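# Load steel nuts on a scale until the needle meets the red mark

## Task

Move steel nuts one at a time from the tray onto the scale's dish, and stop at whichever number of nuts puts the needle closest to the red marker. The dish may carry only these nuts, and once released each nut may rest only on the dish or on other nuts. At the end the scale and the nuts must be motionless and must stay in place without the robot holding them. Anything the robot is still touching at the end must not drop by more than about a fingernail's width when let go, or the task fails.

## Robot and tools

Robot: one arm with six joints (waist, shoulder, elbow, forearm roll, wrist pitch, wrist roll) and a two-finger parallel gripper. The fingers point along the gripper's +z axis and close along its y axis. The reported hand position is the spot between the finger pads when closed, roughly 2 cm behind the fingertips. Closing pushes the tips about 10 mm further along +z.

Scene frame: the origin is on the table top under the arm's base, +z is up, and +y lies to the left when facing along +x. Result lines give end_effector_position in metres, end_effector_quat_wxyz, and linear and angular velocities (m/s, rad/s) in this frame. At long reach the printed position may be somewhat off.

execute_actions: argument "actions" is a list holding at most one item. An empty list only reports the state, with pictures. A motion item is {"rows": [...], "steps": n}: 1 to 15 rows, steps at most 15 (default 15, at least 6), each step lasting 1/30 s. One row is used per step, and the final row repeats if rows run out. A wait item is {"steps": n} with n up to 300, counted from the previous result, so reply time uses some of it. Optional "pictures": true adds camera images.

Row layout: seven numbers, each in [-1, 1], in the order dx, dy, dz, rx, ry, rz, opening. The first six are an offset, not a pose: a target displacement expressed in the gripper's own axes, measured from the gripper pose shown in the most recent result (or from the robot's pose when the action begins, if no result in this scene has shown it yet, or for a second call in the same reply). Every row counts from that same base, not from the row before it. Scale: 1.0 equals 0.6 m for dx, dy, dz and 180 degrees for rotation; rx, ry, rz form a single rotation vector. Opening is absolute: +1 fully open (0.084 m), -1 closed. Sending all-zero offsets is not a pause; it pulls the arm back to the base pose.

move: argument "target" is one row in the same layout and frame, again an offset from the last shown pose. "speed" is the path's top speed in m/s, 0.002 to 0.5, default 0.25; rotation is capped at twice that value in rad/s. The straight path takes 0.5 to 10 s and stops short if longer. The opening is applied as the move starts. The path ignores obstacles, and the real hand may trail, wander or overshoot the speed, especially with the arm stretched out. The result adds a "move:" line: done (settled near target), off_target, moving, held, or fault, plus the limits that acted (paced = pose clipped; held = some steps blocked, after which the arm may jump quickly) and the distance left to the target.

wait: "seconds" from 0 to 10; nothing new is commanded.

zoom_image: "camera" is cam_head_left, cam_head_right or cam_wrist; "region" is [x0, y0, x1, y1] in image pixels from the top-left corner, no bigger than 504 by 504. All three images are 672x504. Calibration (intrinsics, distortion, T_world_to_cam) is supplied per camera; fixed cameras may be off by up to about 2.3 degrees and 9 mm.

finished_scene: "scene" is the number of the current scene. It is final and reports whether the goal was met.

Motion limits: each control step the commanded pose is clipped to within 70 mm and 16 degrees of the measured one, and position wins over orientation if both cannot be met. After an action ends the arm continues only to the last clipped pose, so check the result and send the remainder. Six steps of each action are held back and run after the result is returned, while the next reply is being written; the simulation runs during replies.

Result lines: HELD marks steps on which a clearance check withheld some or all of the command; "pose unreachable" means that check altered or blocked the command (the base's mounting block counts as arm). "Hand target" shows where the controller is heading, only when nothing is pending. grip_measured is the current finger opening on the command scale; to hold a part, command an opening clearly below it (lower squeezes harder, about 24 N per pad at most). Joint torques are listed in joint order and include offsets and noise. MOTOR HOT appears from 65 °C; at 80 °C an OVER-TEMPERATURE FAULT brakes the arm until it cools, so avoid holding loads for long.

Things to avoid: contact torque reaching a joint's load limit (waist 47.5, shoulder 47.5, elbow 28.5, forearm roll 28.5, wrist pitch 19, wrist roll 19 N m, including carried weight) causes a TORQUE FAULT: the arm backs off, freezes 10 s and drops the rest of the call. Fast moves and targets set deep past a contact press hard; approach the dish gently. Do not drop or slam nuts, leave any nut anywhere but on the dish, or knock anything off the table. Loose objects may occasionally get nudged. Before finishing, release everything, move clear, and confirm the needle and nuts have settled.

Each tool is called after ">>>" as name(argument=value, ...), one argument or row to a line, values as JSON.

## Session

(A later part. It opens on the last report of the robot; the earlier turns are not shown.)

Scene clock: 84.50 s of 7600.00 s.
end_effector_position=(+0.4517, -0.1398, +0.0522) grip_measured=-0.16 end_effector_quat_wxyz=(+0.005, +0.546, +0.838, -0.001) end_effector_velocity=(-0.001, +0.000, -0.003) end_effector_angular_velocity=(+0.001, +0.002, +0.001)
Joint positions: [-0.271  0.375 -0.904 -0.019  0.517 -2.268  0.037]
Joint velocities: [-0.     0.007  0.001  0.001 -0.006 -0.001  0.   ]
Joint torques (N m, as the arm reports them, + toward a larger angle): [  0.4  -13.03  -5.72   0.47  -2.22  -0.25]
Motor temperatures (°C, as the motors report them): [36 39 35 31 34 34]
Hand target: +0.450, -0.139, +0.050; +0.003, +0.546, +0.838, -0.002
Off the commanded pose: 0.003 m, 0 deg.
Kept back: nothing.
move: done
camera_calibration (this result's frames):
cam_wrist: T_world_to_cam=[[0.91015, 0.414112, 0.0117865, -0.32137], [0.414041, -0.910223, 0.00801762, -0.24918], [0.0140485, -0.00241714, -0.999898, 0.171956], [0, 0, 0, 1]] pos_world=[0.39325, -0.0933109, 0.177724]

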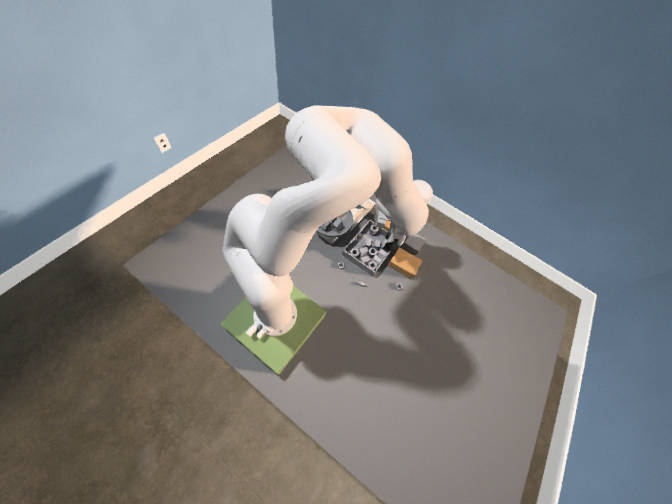

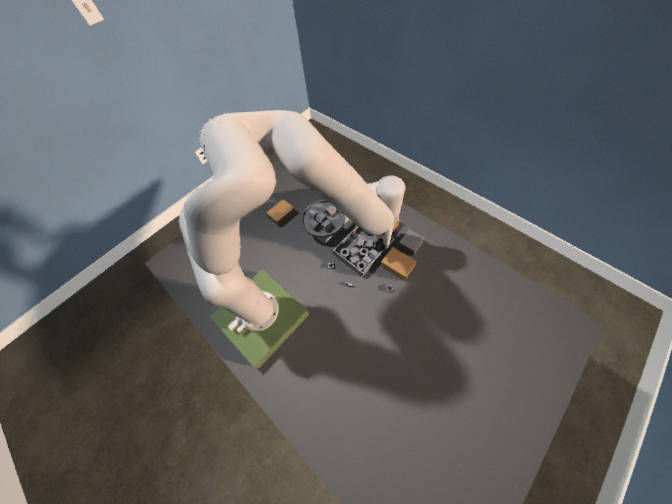

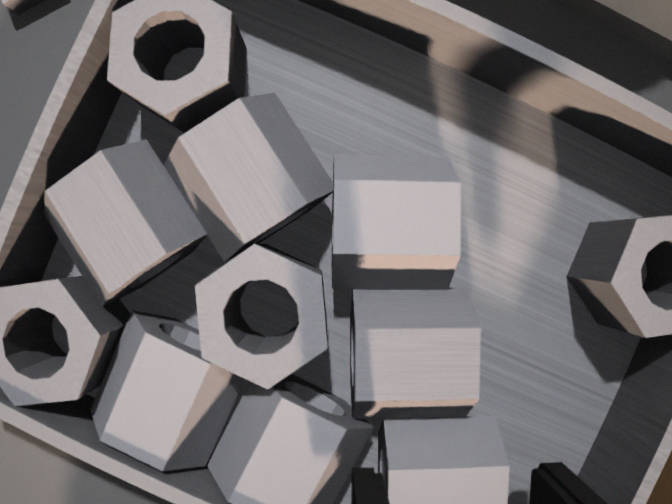

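>>> move(
  target=[0,0,-0.022,0,0,0,0.02],
  speed=0.08,
)

>>> move(
  target=[0.1322,-0.0198,0.0,0,0,0.5,0.02],
  speed=0.4,
)

Scene clock: 86.90 s of 7600.00 s.
end_effector_position=(+0.4512, -0.1396, +0.0649) grip_measured=+0.01 end_effector_quat_wxyz=(+0.004, +0.546, +0.838, -0.001) end_effector_velocity=(+0.003, -0.001, +0.005) end_effector_angular_velocity=(-0.003, -0.009, -0.000)
Joint positions: [-0.271  0.341 -0.902 -0.018  0.55  -2.268  0.044]
Joint velocities: [ 0.    -0.008 -0.003  0.     0.001  0.    -0.   ]
Joint torques (N m, as the arm reports them, + toward a larger angle): [  0.68 -23.8   -8.84   0.58  -1.86  -0.14]
Motor temperatures (°C, as the motors report them): [36 39 35 31 34 34]
Hand target: +0.452, -0.140, +0.065; +0.005, +0.546, +0.838, -0.001
Off the commanded pose: 0.001 m, 0 deg.
Kept back: nothing.
move: done
camera_calibration (this result's frames):
cam_wrist: T_world_to_cam=[[0.9102, 0.414027, 0.0108291, -0.321084], [0.413969, -0.910262, 0.00724963, -0.248832], [0.0128588, -0.00211571, -0.999915, 0.185253], [0, 0, 0, 1]] pos_world=[0.392877, -0.0931726, 0.190519]

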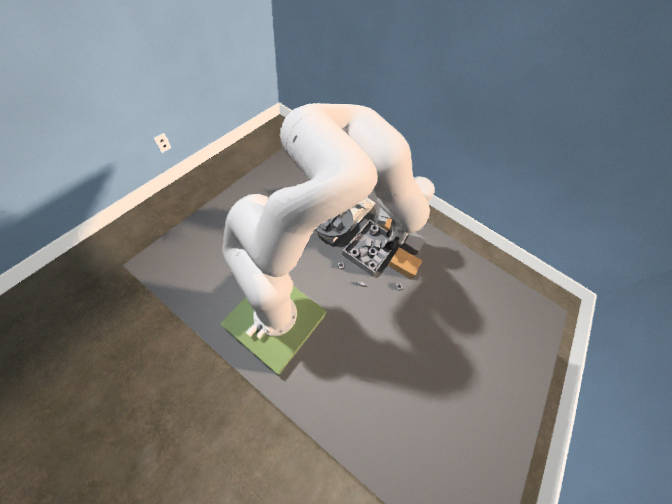

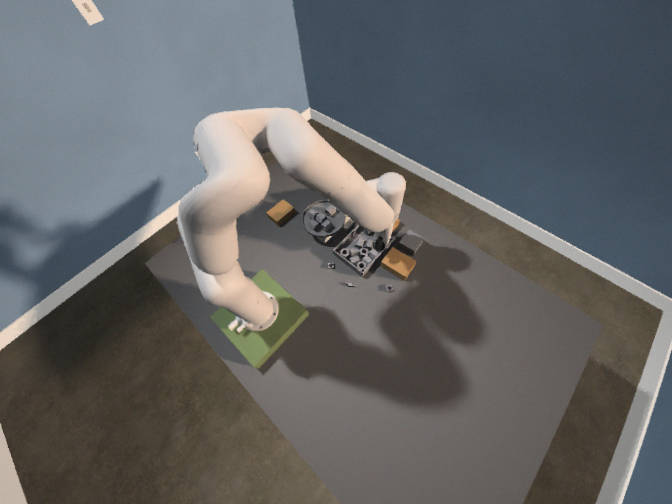

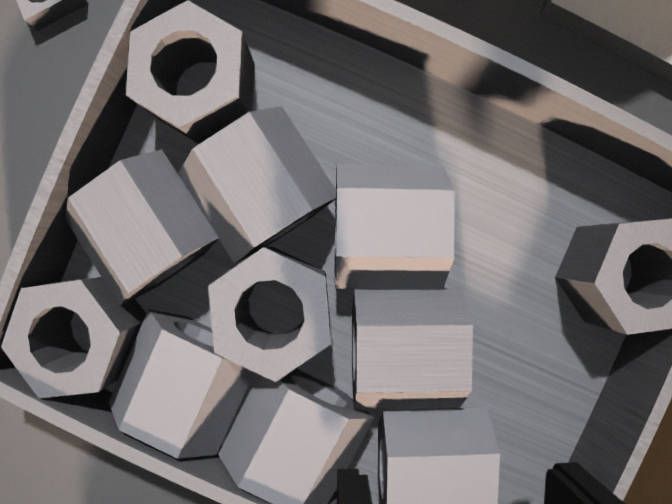

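Scene clock: 89.47 s of 7600.00 s.
end_effector_position=(+0.4086, -0.0718, +0.0641) grip_measured=+0.01 end_effector_quat_wxyz=(+0.004, +0.978, +0.207, +0.002) end_effector_velocity=(+0.001, +0.000, +0.001) end_effector_angular_velocity=(-0.007, -0.001, -0.010)
Joint positions: [-0.145  0.201 -0.682 -0.022  0.471 -0.567  0.044]
Joint velocities: [ 0.002 -0.001 -0.001 -0.015  0.     0.026 -0.   ]
Joint torques (N m, as the arm reports them, + toward a larger angle): [  1.27 -20.06  -8.51   0.66  -2.02  -0.22]
Motor temperatures (°C, as the motors report them): [36 39 35 31 34 34]
Hand target: +0.409, -0.072, +0.064; +0.004, +0.979, +0.206, +0.002
Off the commanded pose: 0.000 m, 0 deg.
Kept back: nothing.
move: done
camera_calibration (this result's frames):
cam_wrist: T_world_to_cam=[[0.414657, -0.909829, 0.016462, -0.203351], [-0.909913, -0.414775, -0.0044024, 0.407759], [0.0108335, -0.0131535, -0.999855, 0.185257], [0, 0, 0, 1]] pos_world=[0.453339, -0.0134493, 0.190373]

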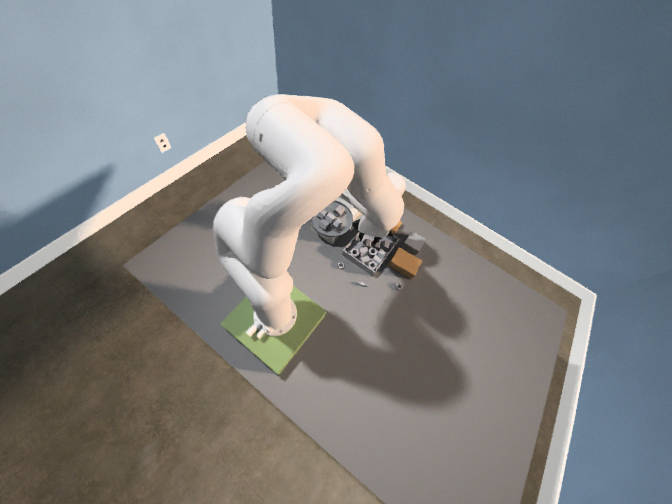

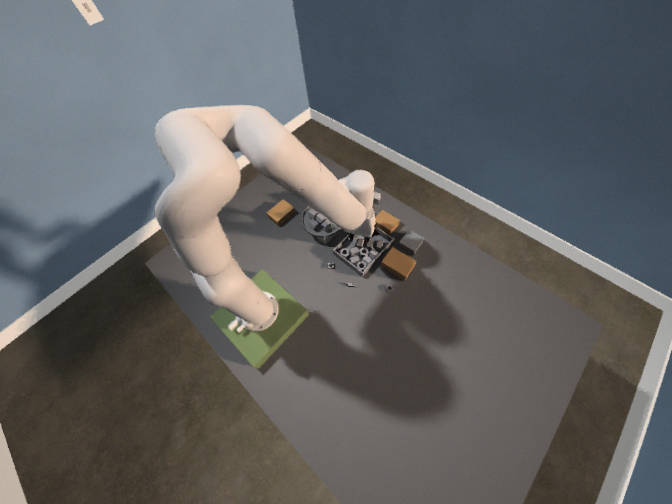

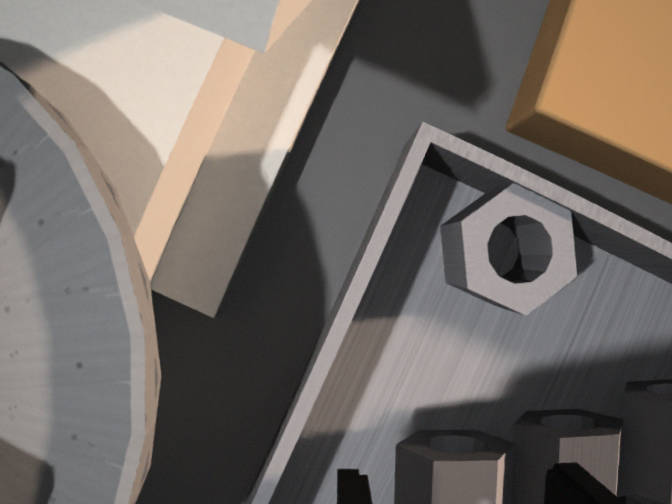

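>>> move(
  target=[0,-0.0067,0.015,0,0,0,0.02],
  speed=0.04,
)

>>> move(
  target=[0,0,0.012,0,0,0,0.02],
  speed=0.012,
)

Scene clock: 90.67 s of 7600.00 s.
end_effector_position=(+0.4071, -0.0683, +0.0553) grip_measured=+0.01 end_effector_quat_wxyz=(+0.004, +0.978, +0.207, +0.002) end_effector_velocity=(+0.001, +0.000, -0.000) end_effector_angular_velocity=(-0.001, -0.004, -0.000)
Joint positions: [-0.137  0.222 -0.674 -0.024  0.443 -0.558  0.044]
Joint velocities: [ 0.001  0.002 -0.001 -0.    -0.005  0.002  0.   ]
Joint torques (N m, as the arm reports them, + toward a larger angle): [  0.86 -20.51  -8.27   0.54  -1.97   0.08]
Motor temperatures (°C, as the motors report them): [36 39 35 31 34 34]
Hand target: +0.407, -0.068, +0.055; +0.004, +0.978, +0.207, +0.002
Off the commanded pose: 0.000 m, 0 deg.
Kept back: nothing.
move: done
camera_calibration (this result's frames):
cam_wrist: T_world_to_cam=[[0.414672, -0.909822, 0.0164792, -0.199329], [-0.909906, -0.414791, -0.00447672, 0.407844], [0.0109085, -0.0131382, -0.999854, 0.176422], [0, 0, 0, 1]] pos_world=[0.451831, -0.00986519, 0.181507]

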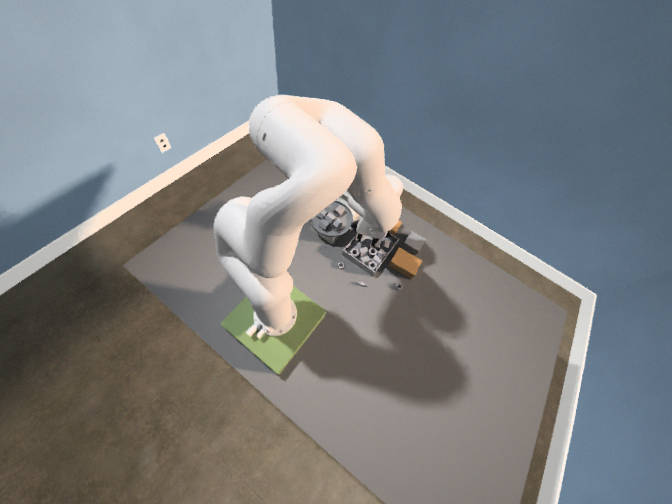

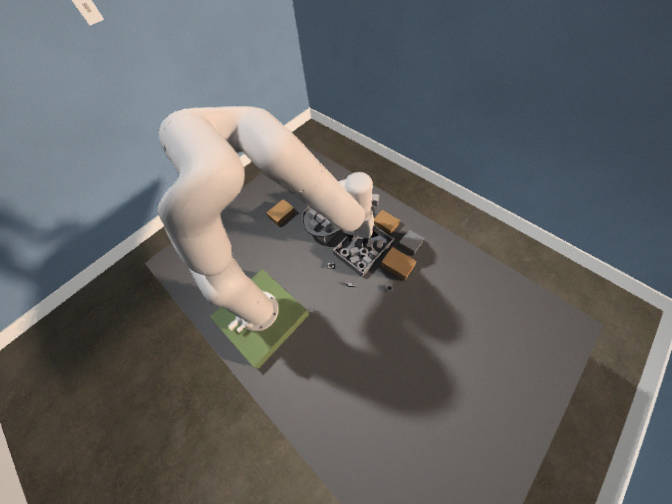

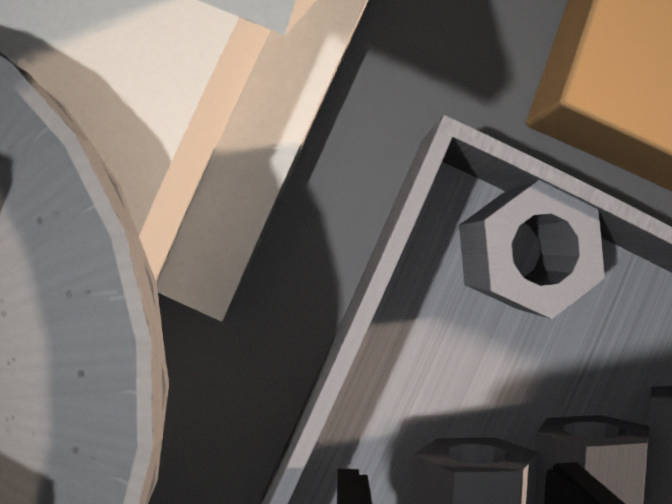

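Scene clock: 91.50 s of 7600.00 s.
end_effector_position=(+0.4071, -0.0683, +0.0482) grip_measured=+0.01 end_effector_quat_wxyz=(+0.004, +0.978, +0.207, +0.002) end_effector_velocity=(+0.002, -0.000, -0.001) end_effector_angular_velocity=(-0.001, -0.005, +0.001)
Joint positions: [-0.138  0.244 -0.676 -0.025  0.422 -0.558  0.044]
Joint velocities: [ 0.001  0.004 -0.002 -0.001 -0.007  0.001 -0.   ]
Joint torques (N m, as the arm reports them, + toward a larger angle): [  1.08 -20.9   -8.08   0.76  -2.28  -0.01]
Motor temperatures (°C, as the motors report them): [36 39 35 31 34 34]
Hand target: +0.407, -0.068, +0.048; +0.004, +0.978, +0.207, +0.002
Off the commanded pose: 0.000 m, 0 deg.
Kept back: nothing.
move: done
camera_calibration (this result's frames):
cam_wrist: T_world_to_cam=[[0.41469, -0.909815, 0.016373, -0.199235], [-0.909899, -0.414807, -0.00439513, 0.407802], [0.0107904, -0.0130752, -0.999856, 0.169428], [0, 0, 0, 1]] pos_world=[0.451851, -0.00989193, 0.174458]

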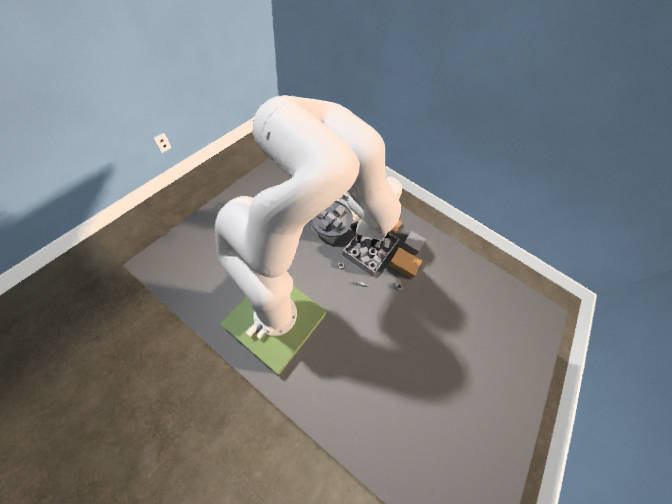

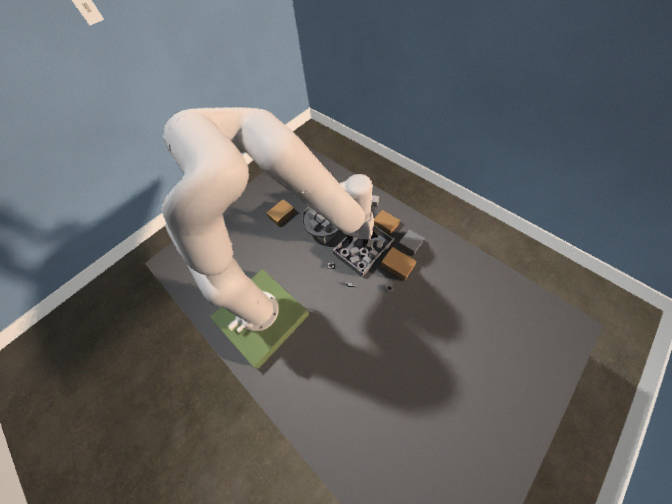

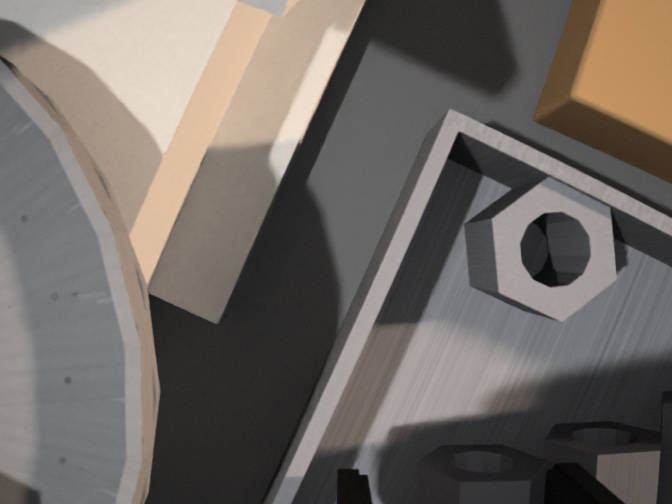

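>>> execute_actions(
  actions=[
    {"rows":[[0,0,0.001,0,0,0,0.02],[0,0,0.002,0,0,0,0.02],[0,0,0.003,0,0,0,0.01],[0,0,0.004,0,0,0,-0.02],[0,0,0.005,0,0,0,-0.05],[0,0,0.005,0,0,0,-0.08],[0,0,0.005,0,0,0,-0.11],[0,0,0.005,0,0,0,-0.14],[0,0,0.005,0,0,0,-0.17],[0,0,0.005,0,0,0,-0.20],[0,0,0.005,0,0,0,-0.23],[0,0,0.005,0,0,0,-0.26],[0,0,0.005,0,0,0,-0.29],[0,0,0.005,0,0,0,-0.32],[0,0,0.005,0,0,0,-0.35]],"steps":15},
  ],
)

>>> wait(
  seconds=0.3,
)

Scene clock: 92.17 s of 7600.00 s.
end_effector_position=(+0.4072, -0.0683, +0.0458) grip_measured=-0.14 end_effector_quat_wxyz=(+0.004, +0.978, +0.207, +0.003) end_effector_velocity=(+0.007, -0.002, -0.000) end_effector_angular_velocity=(-0.003, -0.018, -0.002)
Joint positions: [-0.138  0.252 -0.676 -0.025  0.415 -0.557  0.038]
Joint velocities: [-0.003  0.012 -0.011 -0.002 -0.02   0.001 -0.04 ]
Joint torques (N m, as the arm reports them, + toward a larger angle): [  1.05 -20.25  -7.78   0.58  -1.76   0.02]
Motor temperatures (°C, as the motors report them): [36 39 35 31 34 34]
Steps of this call (steps 1 to 11: nothing new was sent; steps 12 to 20: the first 9 steps of this action). Readings (end_effector_position):
12: (+0.4071, -0.0683, +0.0481)
13: (+0.4072, -0.0683, +0.0480)
15: (+0.4072, -0.0683, +0.0476)
19: (+0.4071, -0.0683, +0.0460)
20: the state above

Scene clock: 92.67 s of 7600.00 s.
end_effector_position=(+0.4072, -0.0683, +0.0453) grip_measured=-0.37 end_effector_quat_wxyz=(+0.004, +0.978, +0.207, +0.002) end_effector_velocity=(-0.001, +0.000, -0.001) end_effector_angular_velocity=(+0.000, +0.002, +0.001)
Joint positions: [-0.138  0.253 -0.676 -0.025  0.413 -0.557  0.028]
Joint velocities: [-0.     0.001  0.001 -0.     0.    -0.001 -0.   ]
Joint torques (N m, as the arm reports them, + toward a larger angle): [  1.05 -19.8   -7.47   0.46  -1.57   0.13]
Motor temperatures (°C, as the motors report them): [36 39 35 31 34 34]
Hand target: +0.407, -0.068, +0.045; +0.004, +0.978, +0.207, +0.002
Off the commanded pose: 0.000 m, 0 deg.
Kept back: nothing.
Steps of this call (steps 1 to 6: the last 6 steps of your previous action; steps 7 to 15: nothing new was sent). Readings (end_effector_position):
1: (+0.4074, -0.0684, +0.0458)
2: (+0.4076, -0.0684, +0.0458)
4: (+0.4077, -0.0685, +0.0458)
8: (+0.4074, -0.0684, +0.0455)
15: the state above
camera_calibration (this result's frames):
cam_wrist: T_world_to_cam=[[0.4147, -0.90981, 0.0164503, -0.199244], [-0.909892, -0.414819, -0.00454527, 0.407861], [0.0109592, -0.0130831, -0.999854, 0.166409], [0, 0, 0, 1]] pos_world=[0.451913, -0.00990856, 0.171517]

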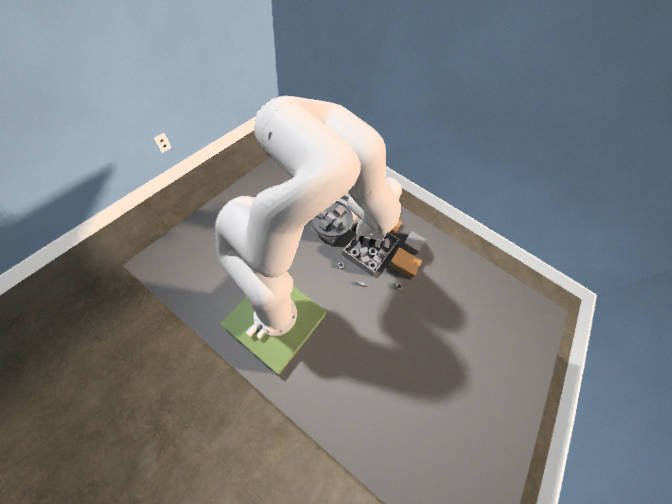

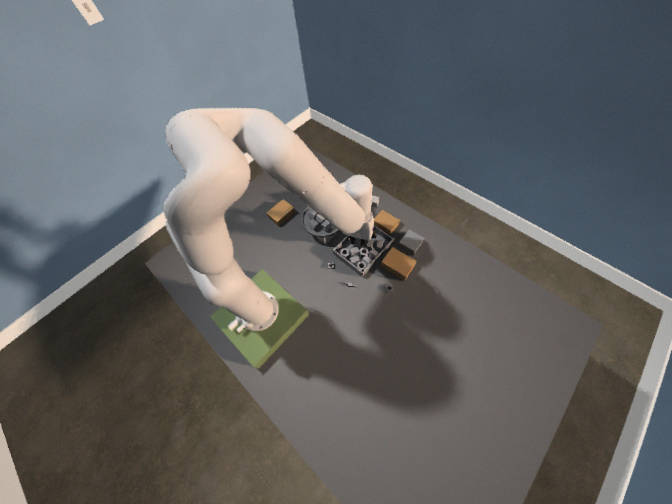

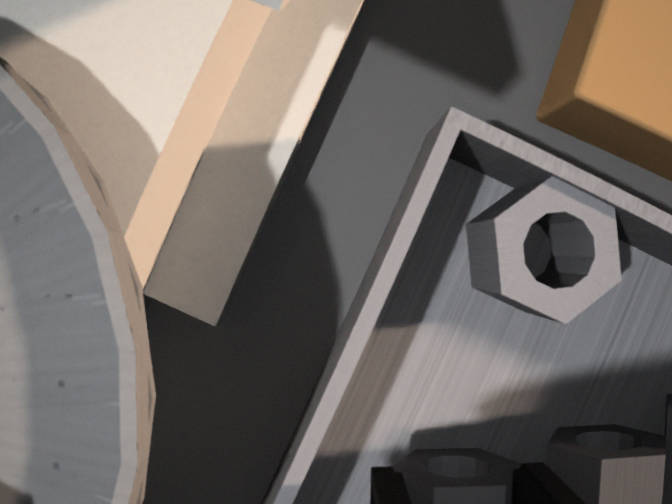

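>>> execute_actions(
  actions=[
    {"rows":[[0,0,0,0,0,0,-0.3],[0,0,0,0,0,0,-0.24],[0,0,0,0,0,0,-0.18],[0,0,0,0,0,0,-0.13],[0,0,0,0,0,0,-0.13],[0,0,0.001,0,0,0,-0.13]],"steps":6},
  ],
)

>>> move(
  target=[0,0,0.018,0,0,0,-0.13],
  speed=0.015,
)

Scene clock: 93.40 s of 7600.00 s.
end_effector_position=(+0.4071, -0.0683, +0.0453) grip_measured=-0.37 end_effector_quat_wxyz=(+0.004, +0.978, +0.207, +0.002) end_effector_velocity=(+0.001, -0.000, +0.000) end_effector_angular_velocity=(-0.000, -0.001, -0.001)
Joint positions: [-0.138  0.253 -0.676 -0.025  0.413 -0.557  0.028]
Joint velocities: [-0.001  0.001 -0.001  0.    -0.001  0.     0.   ]
Joint torques (N m, as the arm reports them, + toward a larger angle): [  1.39 -19.7   -7.41   0.6   -1.38   0.16]
Motor temperatures (°C, as the motors report them): [36 39 35 31 34 34]
Kept back: the last 6 steps of this action.
Steps of this call (steps 1 to 22: nothing new was sent). Readings (end_effector_position):
1: (+0.4072, -0.0683, +0.0453)
2: (+0.4072, -0.0683, +0.0453)
4: (+0.4072, -0.0683, +0.0453)
8: (+0.4072, -0.0683, +0.0453)
22: the state above

Scene clock: 94.83 s of 7600.00 s.
end_effector_position=(+0.4073, -0.0682, +0.0341) grip_measured=-0.15 end_effector_quat_wxyz=(+0.004, +0.978, +0.207, +0.003) end_effector_velocity=(-0.001, +0.000, -0.002) end_effector_angular_velocity=(+0.001, +0.002, -0.002)
Joint positions: [-0.138  0.289 -0.68  -0.027  0.381 -0.556  0.038]
Joint velocities: [-0.     0.004  0.     0.002 -0.001  0.    -0.   ]
Joint torques (N m, as the arm reports them, + toward a larger angle): [ -1.3  -18.86  -7.4    0.39  -2.1   -0.08]
Motor temperatures (°C, as the motors report them): [36 39 35 31 34 34]
Hand target: +0.407, -0.068, +0.034; +0.004, +0.978, +0.207, +0.002
Off your previous action's commanded pose: 0.001 m, 0 deg at its last step (step 6 of this call).
Off the commanded pose: 0.000 m, 0 deg.
Kept back: nothing.
move: done
camera_calibration (this result's frames):
cam_wrist: T_world_to_cam=[[0.415069, -0.909641, 0.0164571, -0.199166], [-0.909722, -0.415191, -0.00468906, 0.407894], [0.0110982, -0.0130251, -0.999854, 0.155199], [0, 0, 0, 1]] pos_world=[0.452015, -0.00979396, 0.160367]

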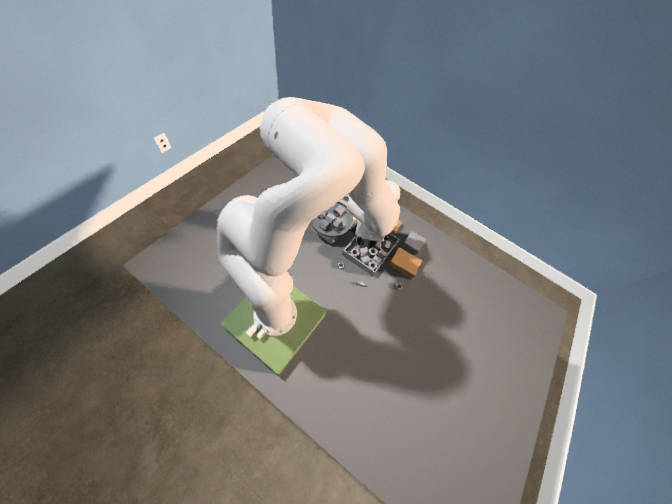

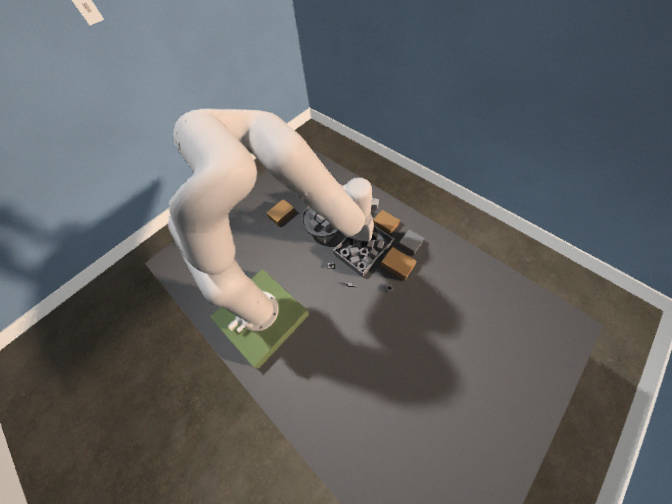

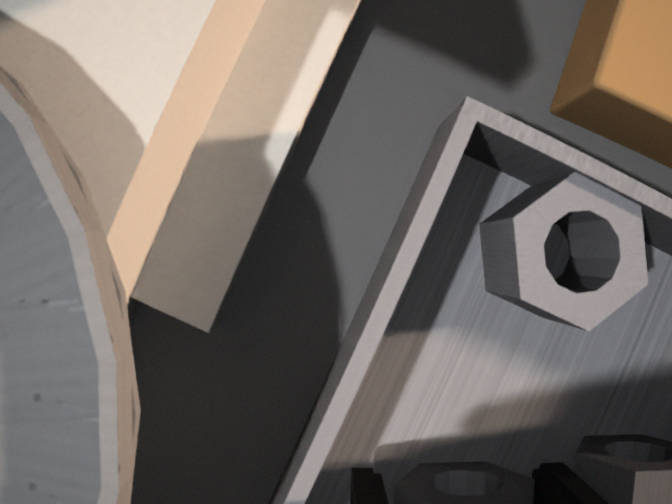

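Light rub on N7, but down. Close.

>>> execute_actions(
  actions=[
    {"rows":[[0,0,0,0,0,0,-0.17],[0,0,0,0,0,0,-0.20],[0,0,0,0,0,0,-0.23],[0,0,0,0,0,0,-0.26],[0,0,0,0,0,0,-0.30],[0,0,0,0,0,0,-0.35],[0,0,0,0,0,0,-0.42],[0,0,0,0,0,0,-0.5],[0,0,0,0,0,0,-0.6],[0,0,0,0,0,0,-0.7]],"steps":12},
  ],
)

>>> move(
  target=[0,0,-0.155,0,0,0,-0.7],
  speed=0.12,
)

Scene clock: 95.27 s of 7600.00 s.
end_effector_position=(+0.4070, -0.0685, +0.0338) grip_measured=-0.25 end_effector_quat_wxyz=(+0.004, +0.978, +0.206, +0.002) end_effector_velocity=(-0.001, +0.001, -0.000) end_effector_angular_velocity=(-0.000, +0.002, +0.003)
Joint positions: [-0.139  0.289 -0.68  -0.027  0.381 -0.556  0.033]
Joint velocities: [ 0.001 -0.002  0.002 -0.001  0.002 -0.001  0.   ]
Joint torques (N m, as the arm reports them, + toward a larger angle): [  0.37 -19.6   -7.57   0.39  -1.93  -0.11]
Motor temperatures (°C, as the motors report them): [36 39 35 31 34 34]
Steps of this call (steps 1 to 7: nothing new was sent; steps 8 to 13: the first 6 steps of this action). Readings (end_effector_position):
8: (+0.4073, -0.0682, +0.0340)
9: (+0.4072, -0.0683, +0.0339)
11: (+0.4070, -0.0685, +0.0337)
13: the state above

Scene clock: 96.73 s of 7600.00 s.
end_effector_position=(+0.4062, -0.0680, +0.1262) grip_measured=-0.25 end_effector_quat_wxyz=(+0.004, +0.978, +0.206, +0.002) end_effector_velocity=(+0.001, -0.000, +0.003) end_effector_angular_velocity=(-0.001, -0.002, -0.001)
Joint positions: [-0.134  0.024 -0.693 -0.017  0.661 -0.563  0.033]
Joint velocities: [-0.    -0.007 -0.003 -0.     0.008  0.     0.   ]
Joint torques (N m, as the arm reports them, + toward a larger angle): [  0.83 -18.99 -10.12   0.5   -2.16  -0.05]
Motor temperatures (°C, as the motors report them): [36 39 35 31 34 34]
Hand target: +0.406, -0.068, +0.127; +0.004, +0.978, +0.206, +0.002
Off your previous action's commanded pose: 0.000 m, 0 deg at its last step (step 6 of this call).
Off the commanded pose: 0.001 m, 0 deg.
Kept back: nothing.
move: done
camera_calibration (this result's frames):
cam_wrist: T_world_to_cam=[[0.414289, -0.910003, 0.016105, -0.199718], [-0.910095, -0.414387, -0.00317953, 0.407372], [0.00956708, -0.0133398, -0.999865, 0.247913], [0, 0, 0, 1]] pos_world=[0.451116, -0.0096267, 0.252391]

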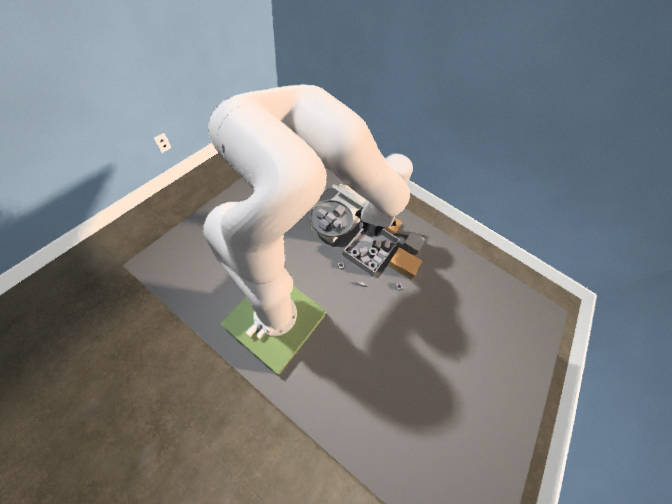

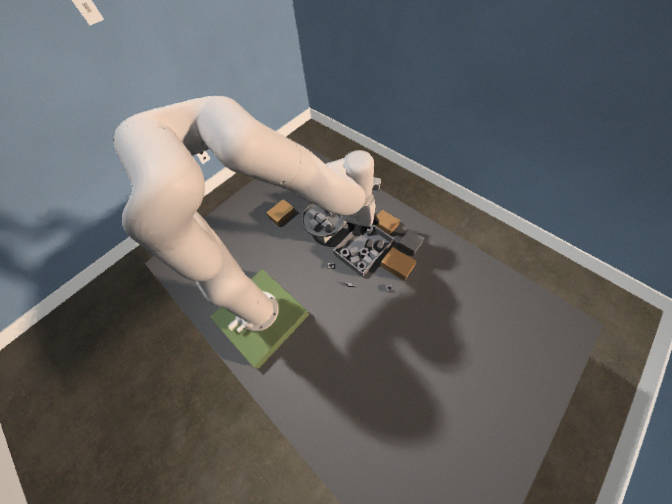

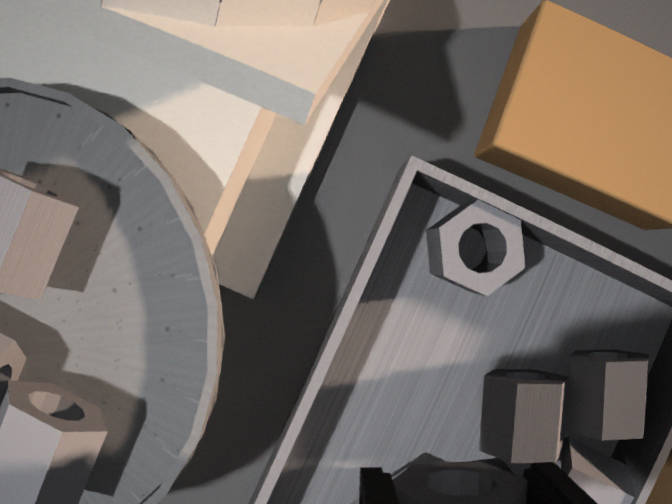

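>>> move(
  target=[0.0792,-0.1728,0.0,0.0025,0.0016,-0.368,-0.7],
  speed=0.3,
)

Scene clock: 99.53 s of 7600.00 s.
end_effector_position=(+0.4082, +0.0456, +0.1256) grip_measured=-0.25 end_effector_quat_wxyz=(+0.000, +0.707, +0.707, +0.001) end_effector_velocity=(+0.001, +0.001, +0.000) end_effector_angular_velocity=(+0.002, -0.001, +0.011)
Joint positions: [ 0.141  0.027 -0.694 -0.009  0.664 -1.449  0.033]
Joint velocities: [ 0.001  0.001 -0.001  0.002 -0.001 -0.012  0.   ]
Joint torques (N m, as the arm reports them, + toward a larger angle): [  0.86 -18.59 -10.12   0.45  -1.88  -0.08]
Motor temperatures (°C, as the motors report them): [36 39 35 31 34 34]
Hand target: +0.408, +0.046, +0.126; +0.000, +0.707, +0.707, +0.001
Off the commanded pose: 0.001 m, 0 deg.
Kept back: nothing.
move: done
camera_calibration (this result's frames):
cam_wrist: T_world_to_cam=[[0.999886, 0.0114142, 0.00992979, -0.377464], [0.0114316, -0.999933, -0.00169812, 0.106614], [0.00990974, 0.00181144, -0.999949, 0.247955], [0, 0, 0, 1]] pos_world=[0.373744, 0.110466, 0.251872]

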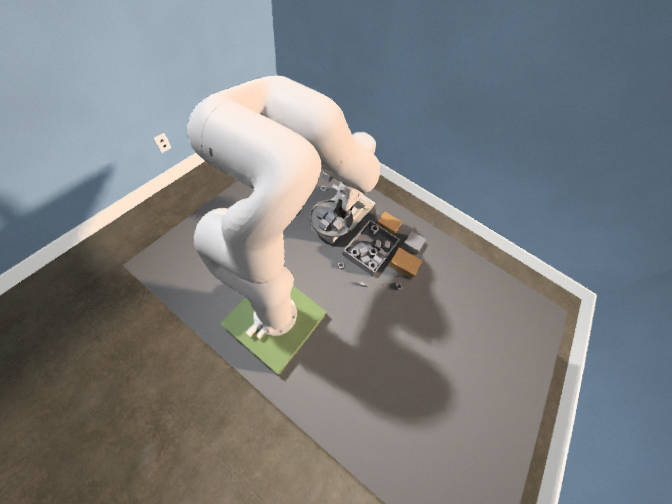

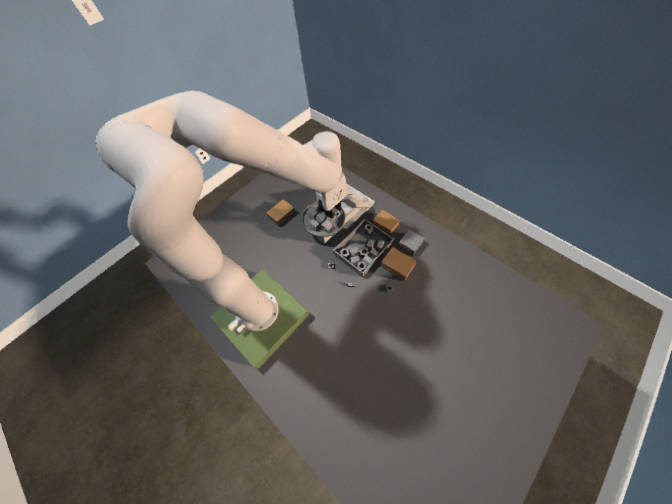

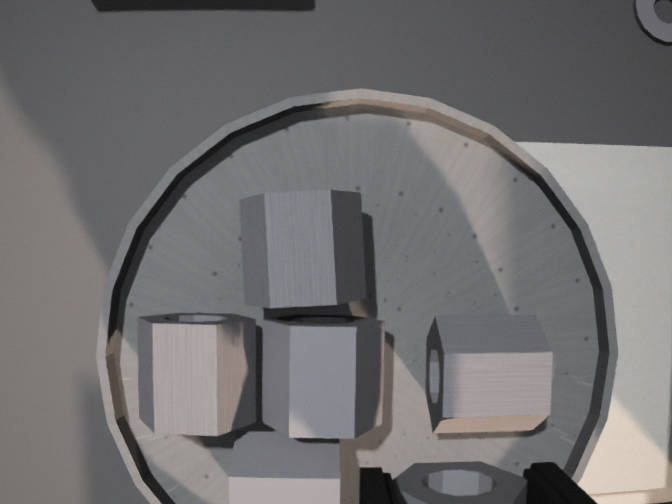

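>>> move(
  target=[0.1117,0.009,0.0,0,0,0,-0.7],
  speed=0.2,
)

>>> move(
  target=[0,0,0.054,0,0,0,-0.7],
  speed=0.05,
)

Scene clock: 101.00 s of 7600.00 s.
end_effector_position=(+0.4139, +0.1120, +0.1257) grip_measured=-0.25 end_effector_quat_wxyz=(+0.001, +0.707, +0.707, +0.001) end_effector_velocity=(+0.002, +0.003, +0.002) end_effector_angular_velocity=(+0.001, -0.004, -0.002)
Joint positions: [ 0.294  0.082 -0.762 -0.01   0.678 -1.295  0.033]
Joint velocities: [ 0.005  0.    -0.005  0.     0.     0.007  0.   ]
Joint torques (N m, as the arm reports them, + toward a larger angle): [  1.   -20.12 -10.25   0.51  -2.22  -0.07]
Motor temperatures (°C, as the motors report them): [36 39 35 31 34 34]
Hand target: +0.414, +0.112, +0.126; +0.001, +0.707, +0.707, +0.001
Off the commanded pose: 0.001 m, 0 deg.
Kept back: nothing.
move: done
camera_calibration (this result's frames):
cam_wrist: T_world_to_cam=[[0.999886, 0.0111219, 0.0101708, -0.383876], [0.0111355, -0.999937, -0.00128104, 0.173092], [0.0101559, 0.00139415, -0.999947, 0.247846], [0, 0, 0, 1]] pos_world=[0.379388, 0.177005, 0.251959]

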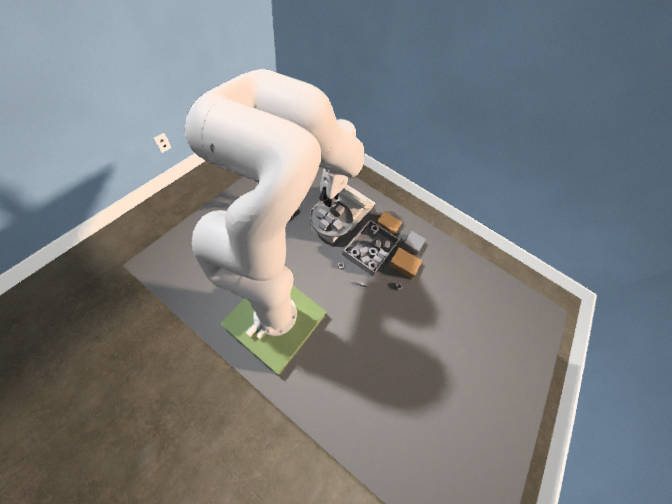

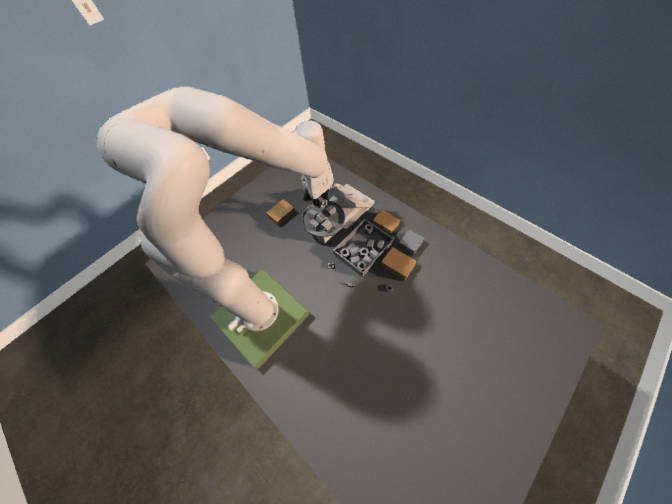

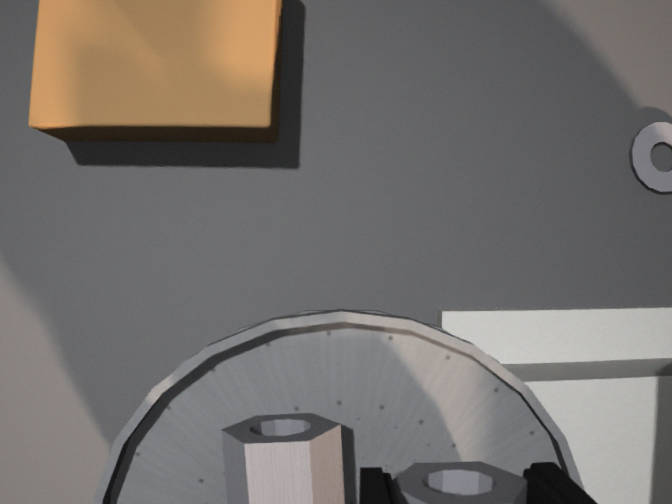

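Scene clock: 102.03 s of 7600.00 s.
end_effector_position=(+0.4140, +0.1122, +0.0936) grip_measured=-0.25 end_effector_quat_wxyz=(+0.001, +0.707, +0.707, +0.001) end_effector_velocity=(-0.000, -0.000, -0.003) end_effector_angular_velocity=(-0.001, +0.002, +0.001)
Joint positions: [ 0.294  0.161 -0.747 -0.011  0.583 -1.294  0.033]
Joint velocities: [ 0.     0.007  0.001 -0.002 -0.005  0.     0.   ]
Joint torques (N m, as the arm reports them, + toward a larger angle): [  0.54 -20.95  -9.44   0.42  -2.    -0.21]
Motor temperatures (°C, as the motors report them): [36 39 35 31 34 34]
Hand target: +0.414, +0.112, +0.093; +0.001, +0.707, +0.707, +0.001
Off the commanded pose: 0.000 m, 0 deg.
Kept back: nothing.
move: done
camera_calibration (this result's frames):
cam_wrist: T_world_to_cam=[[0.999882, 0.0112271, 0.0104466, -0.383744], [0.0112436, -0.999936, -0.00152335, 0.173142], [0.0104288, 0.00164063, -0.999944, 0.215632], [0, 0, 0, 1]] pos_world=[0.379503, 0.177085, 0.219892]

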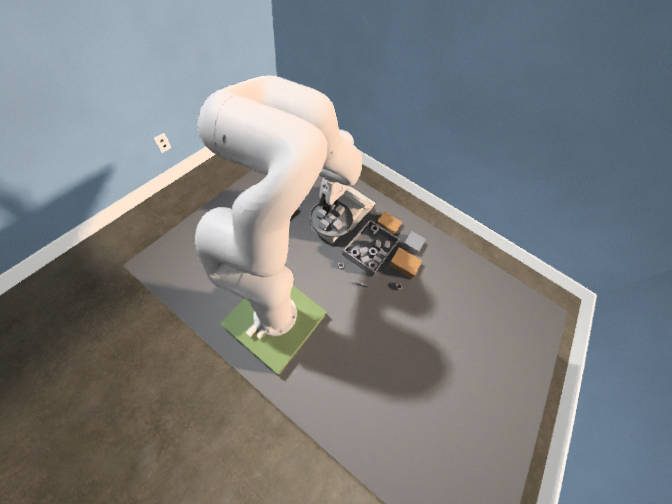

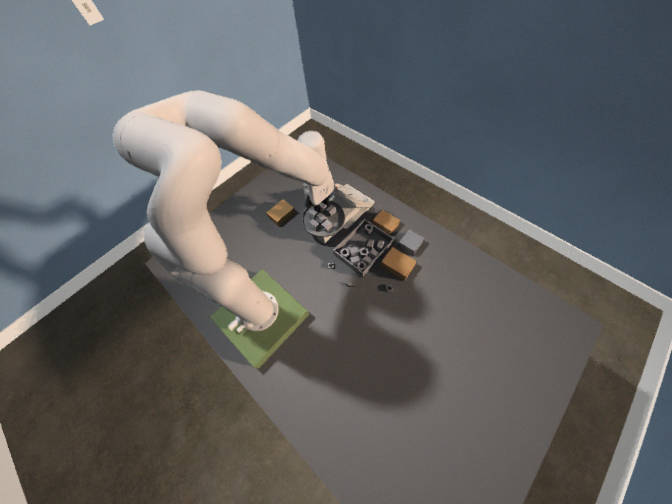

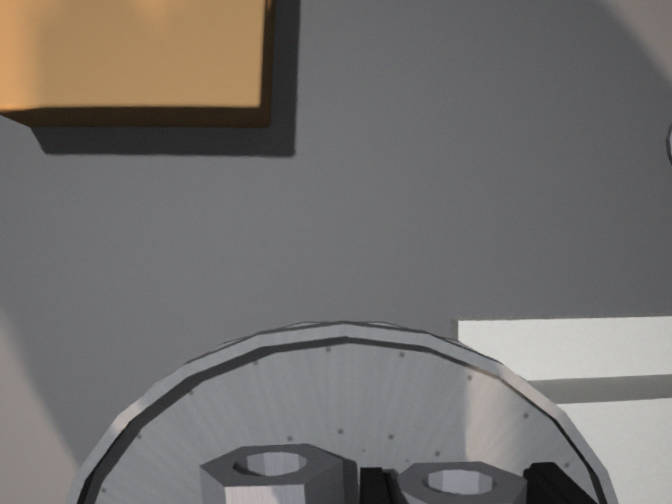

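>>> move(
  target=[0,0,0.009,0,0,0,-0.7],
  speed=0.01,
)

Scene clock: 103.00 s of 7600.00 s.
end_effector_position=(+0.4143, +0.1122, +0.0888) grip_measured=-0.25 end_effector_quat_wxyz=(+0.001, +0.707, +0.707, +0.001) end_effector_velocity=(+0.001, -0.000, -0.002) end_effector_angular_velocity=(+0.001, -0.002, -0.001)
Joint positions: [ 0.293  0.175 -0.745 -0.011  0.568 -1.294  0.033]
Joint velocities: [-0.001  0.005  0.     0.    -0.007 -0.    -0.   ]
Joint torques (N m, as the arm reports them, + toward a larger angle): [  1.   -18.9   -8.65   0.4   -2.01  -0.11]
Motor temperatures (°C, as the motors report them): [36 39 35 31 34 34]
Hand target: +0.414, +0.112, +0.088; +0.001, +0.707, +0.707, +0.001
Off the commanded pose: 0.001 m, 0 deg.
Kept back: nothing.
move: done
camera_calibration (this result's frames):
cam_wrist: T_world_to_cam=[[0.999875, 0.0112243, 0.0111375, -0.384], [0.0112442, -0.999935, -0.00172919, 0.173222], [0.0111173, 0.0018542, -0.999936, 0.210433], [0, 0, 0, 1]] pos_world=[0.379665, 0.177131, 0.214996]

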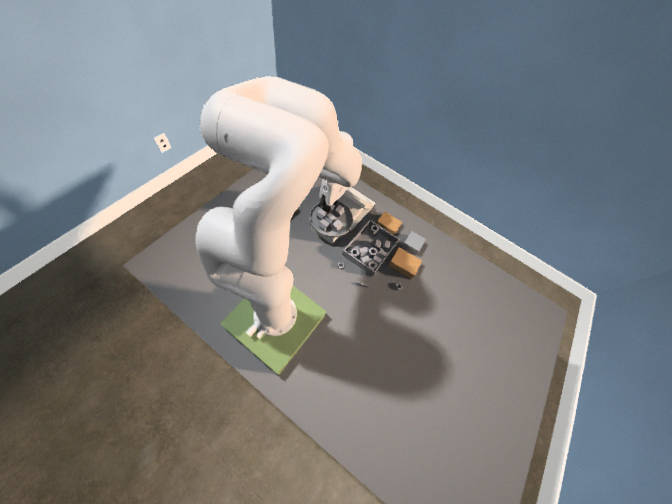

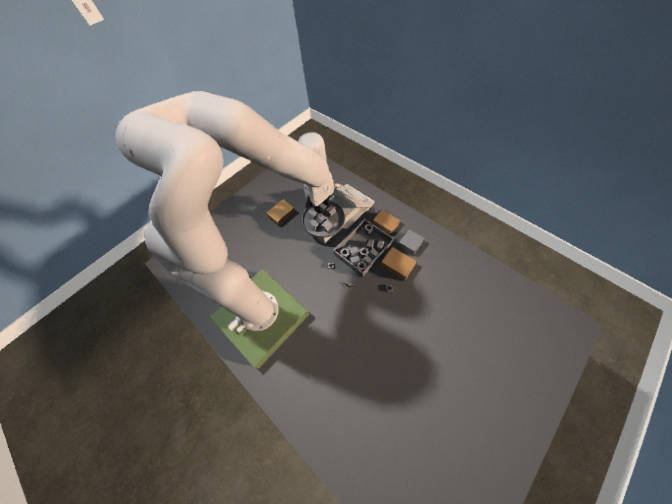

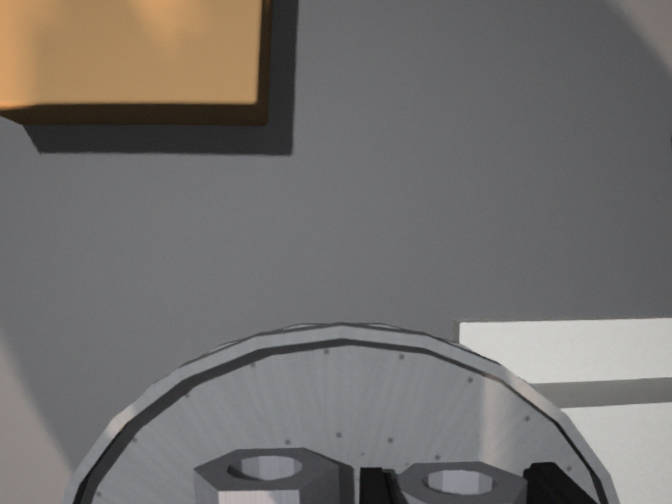

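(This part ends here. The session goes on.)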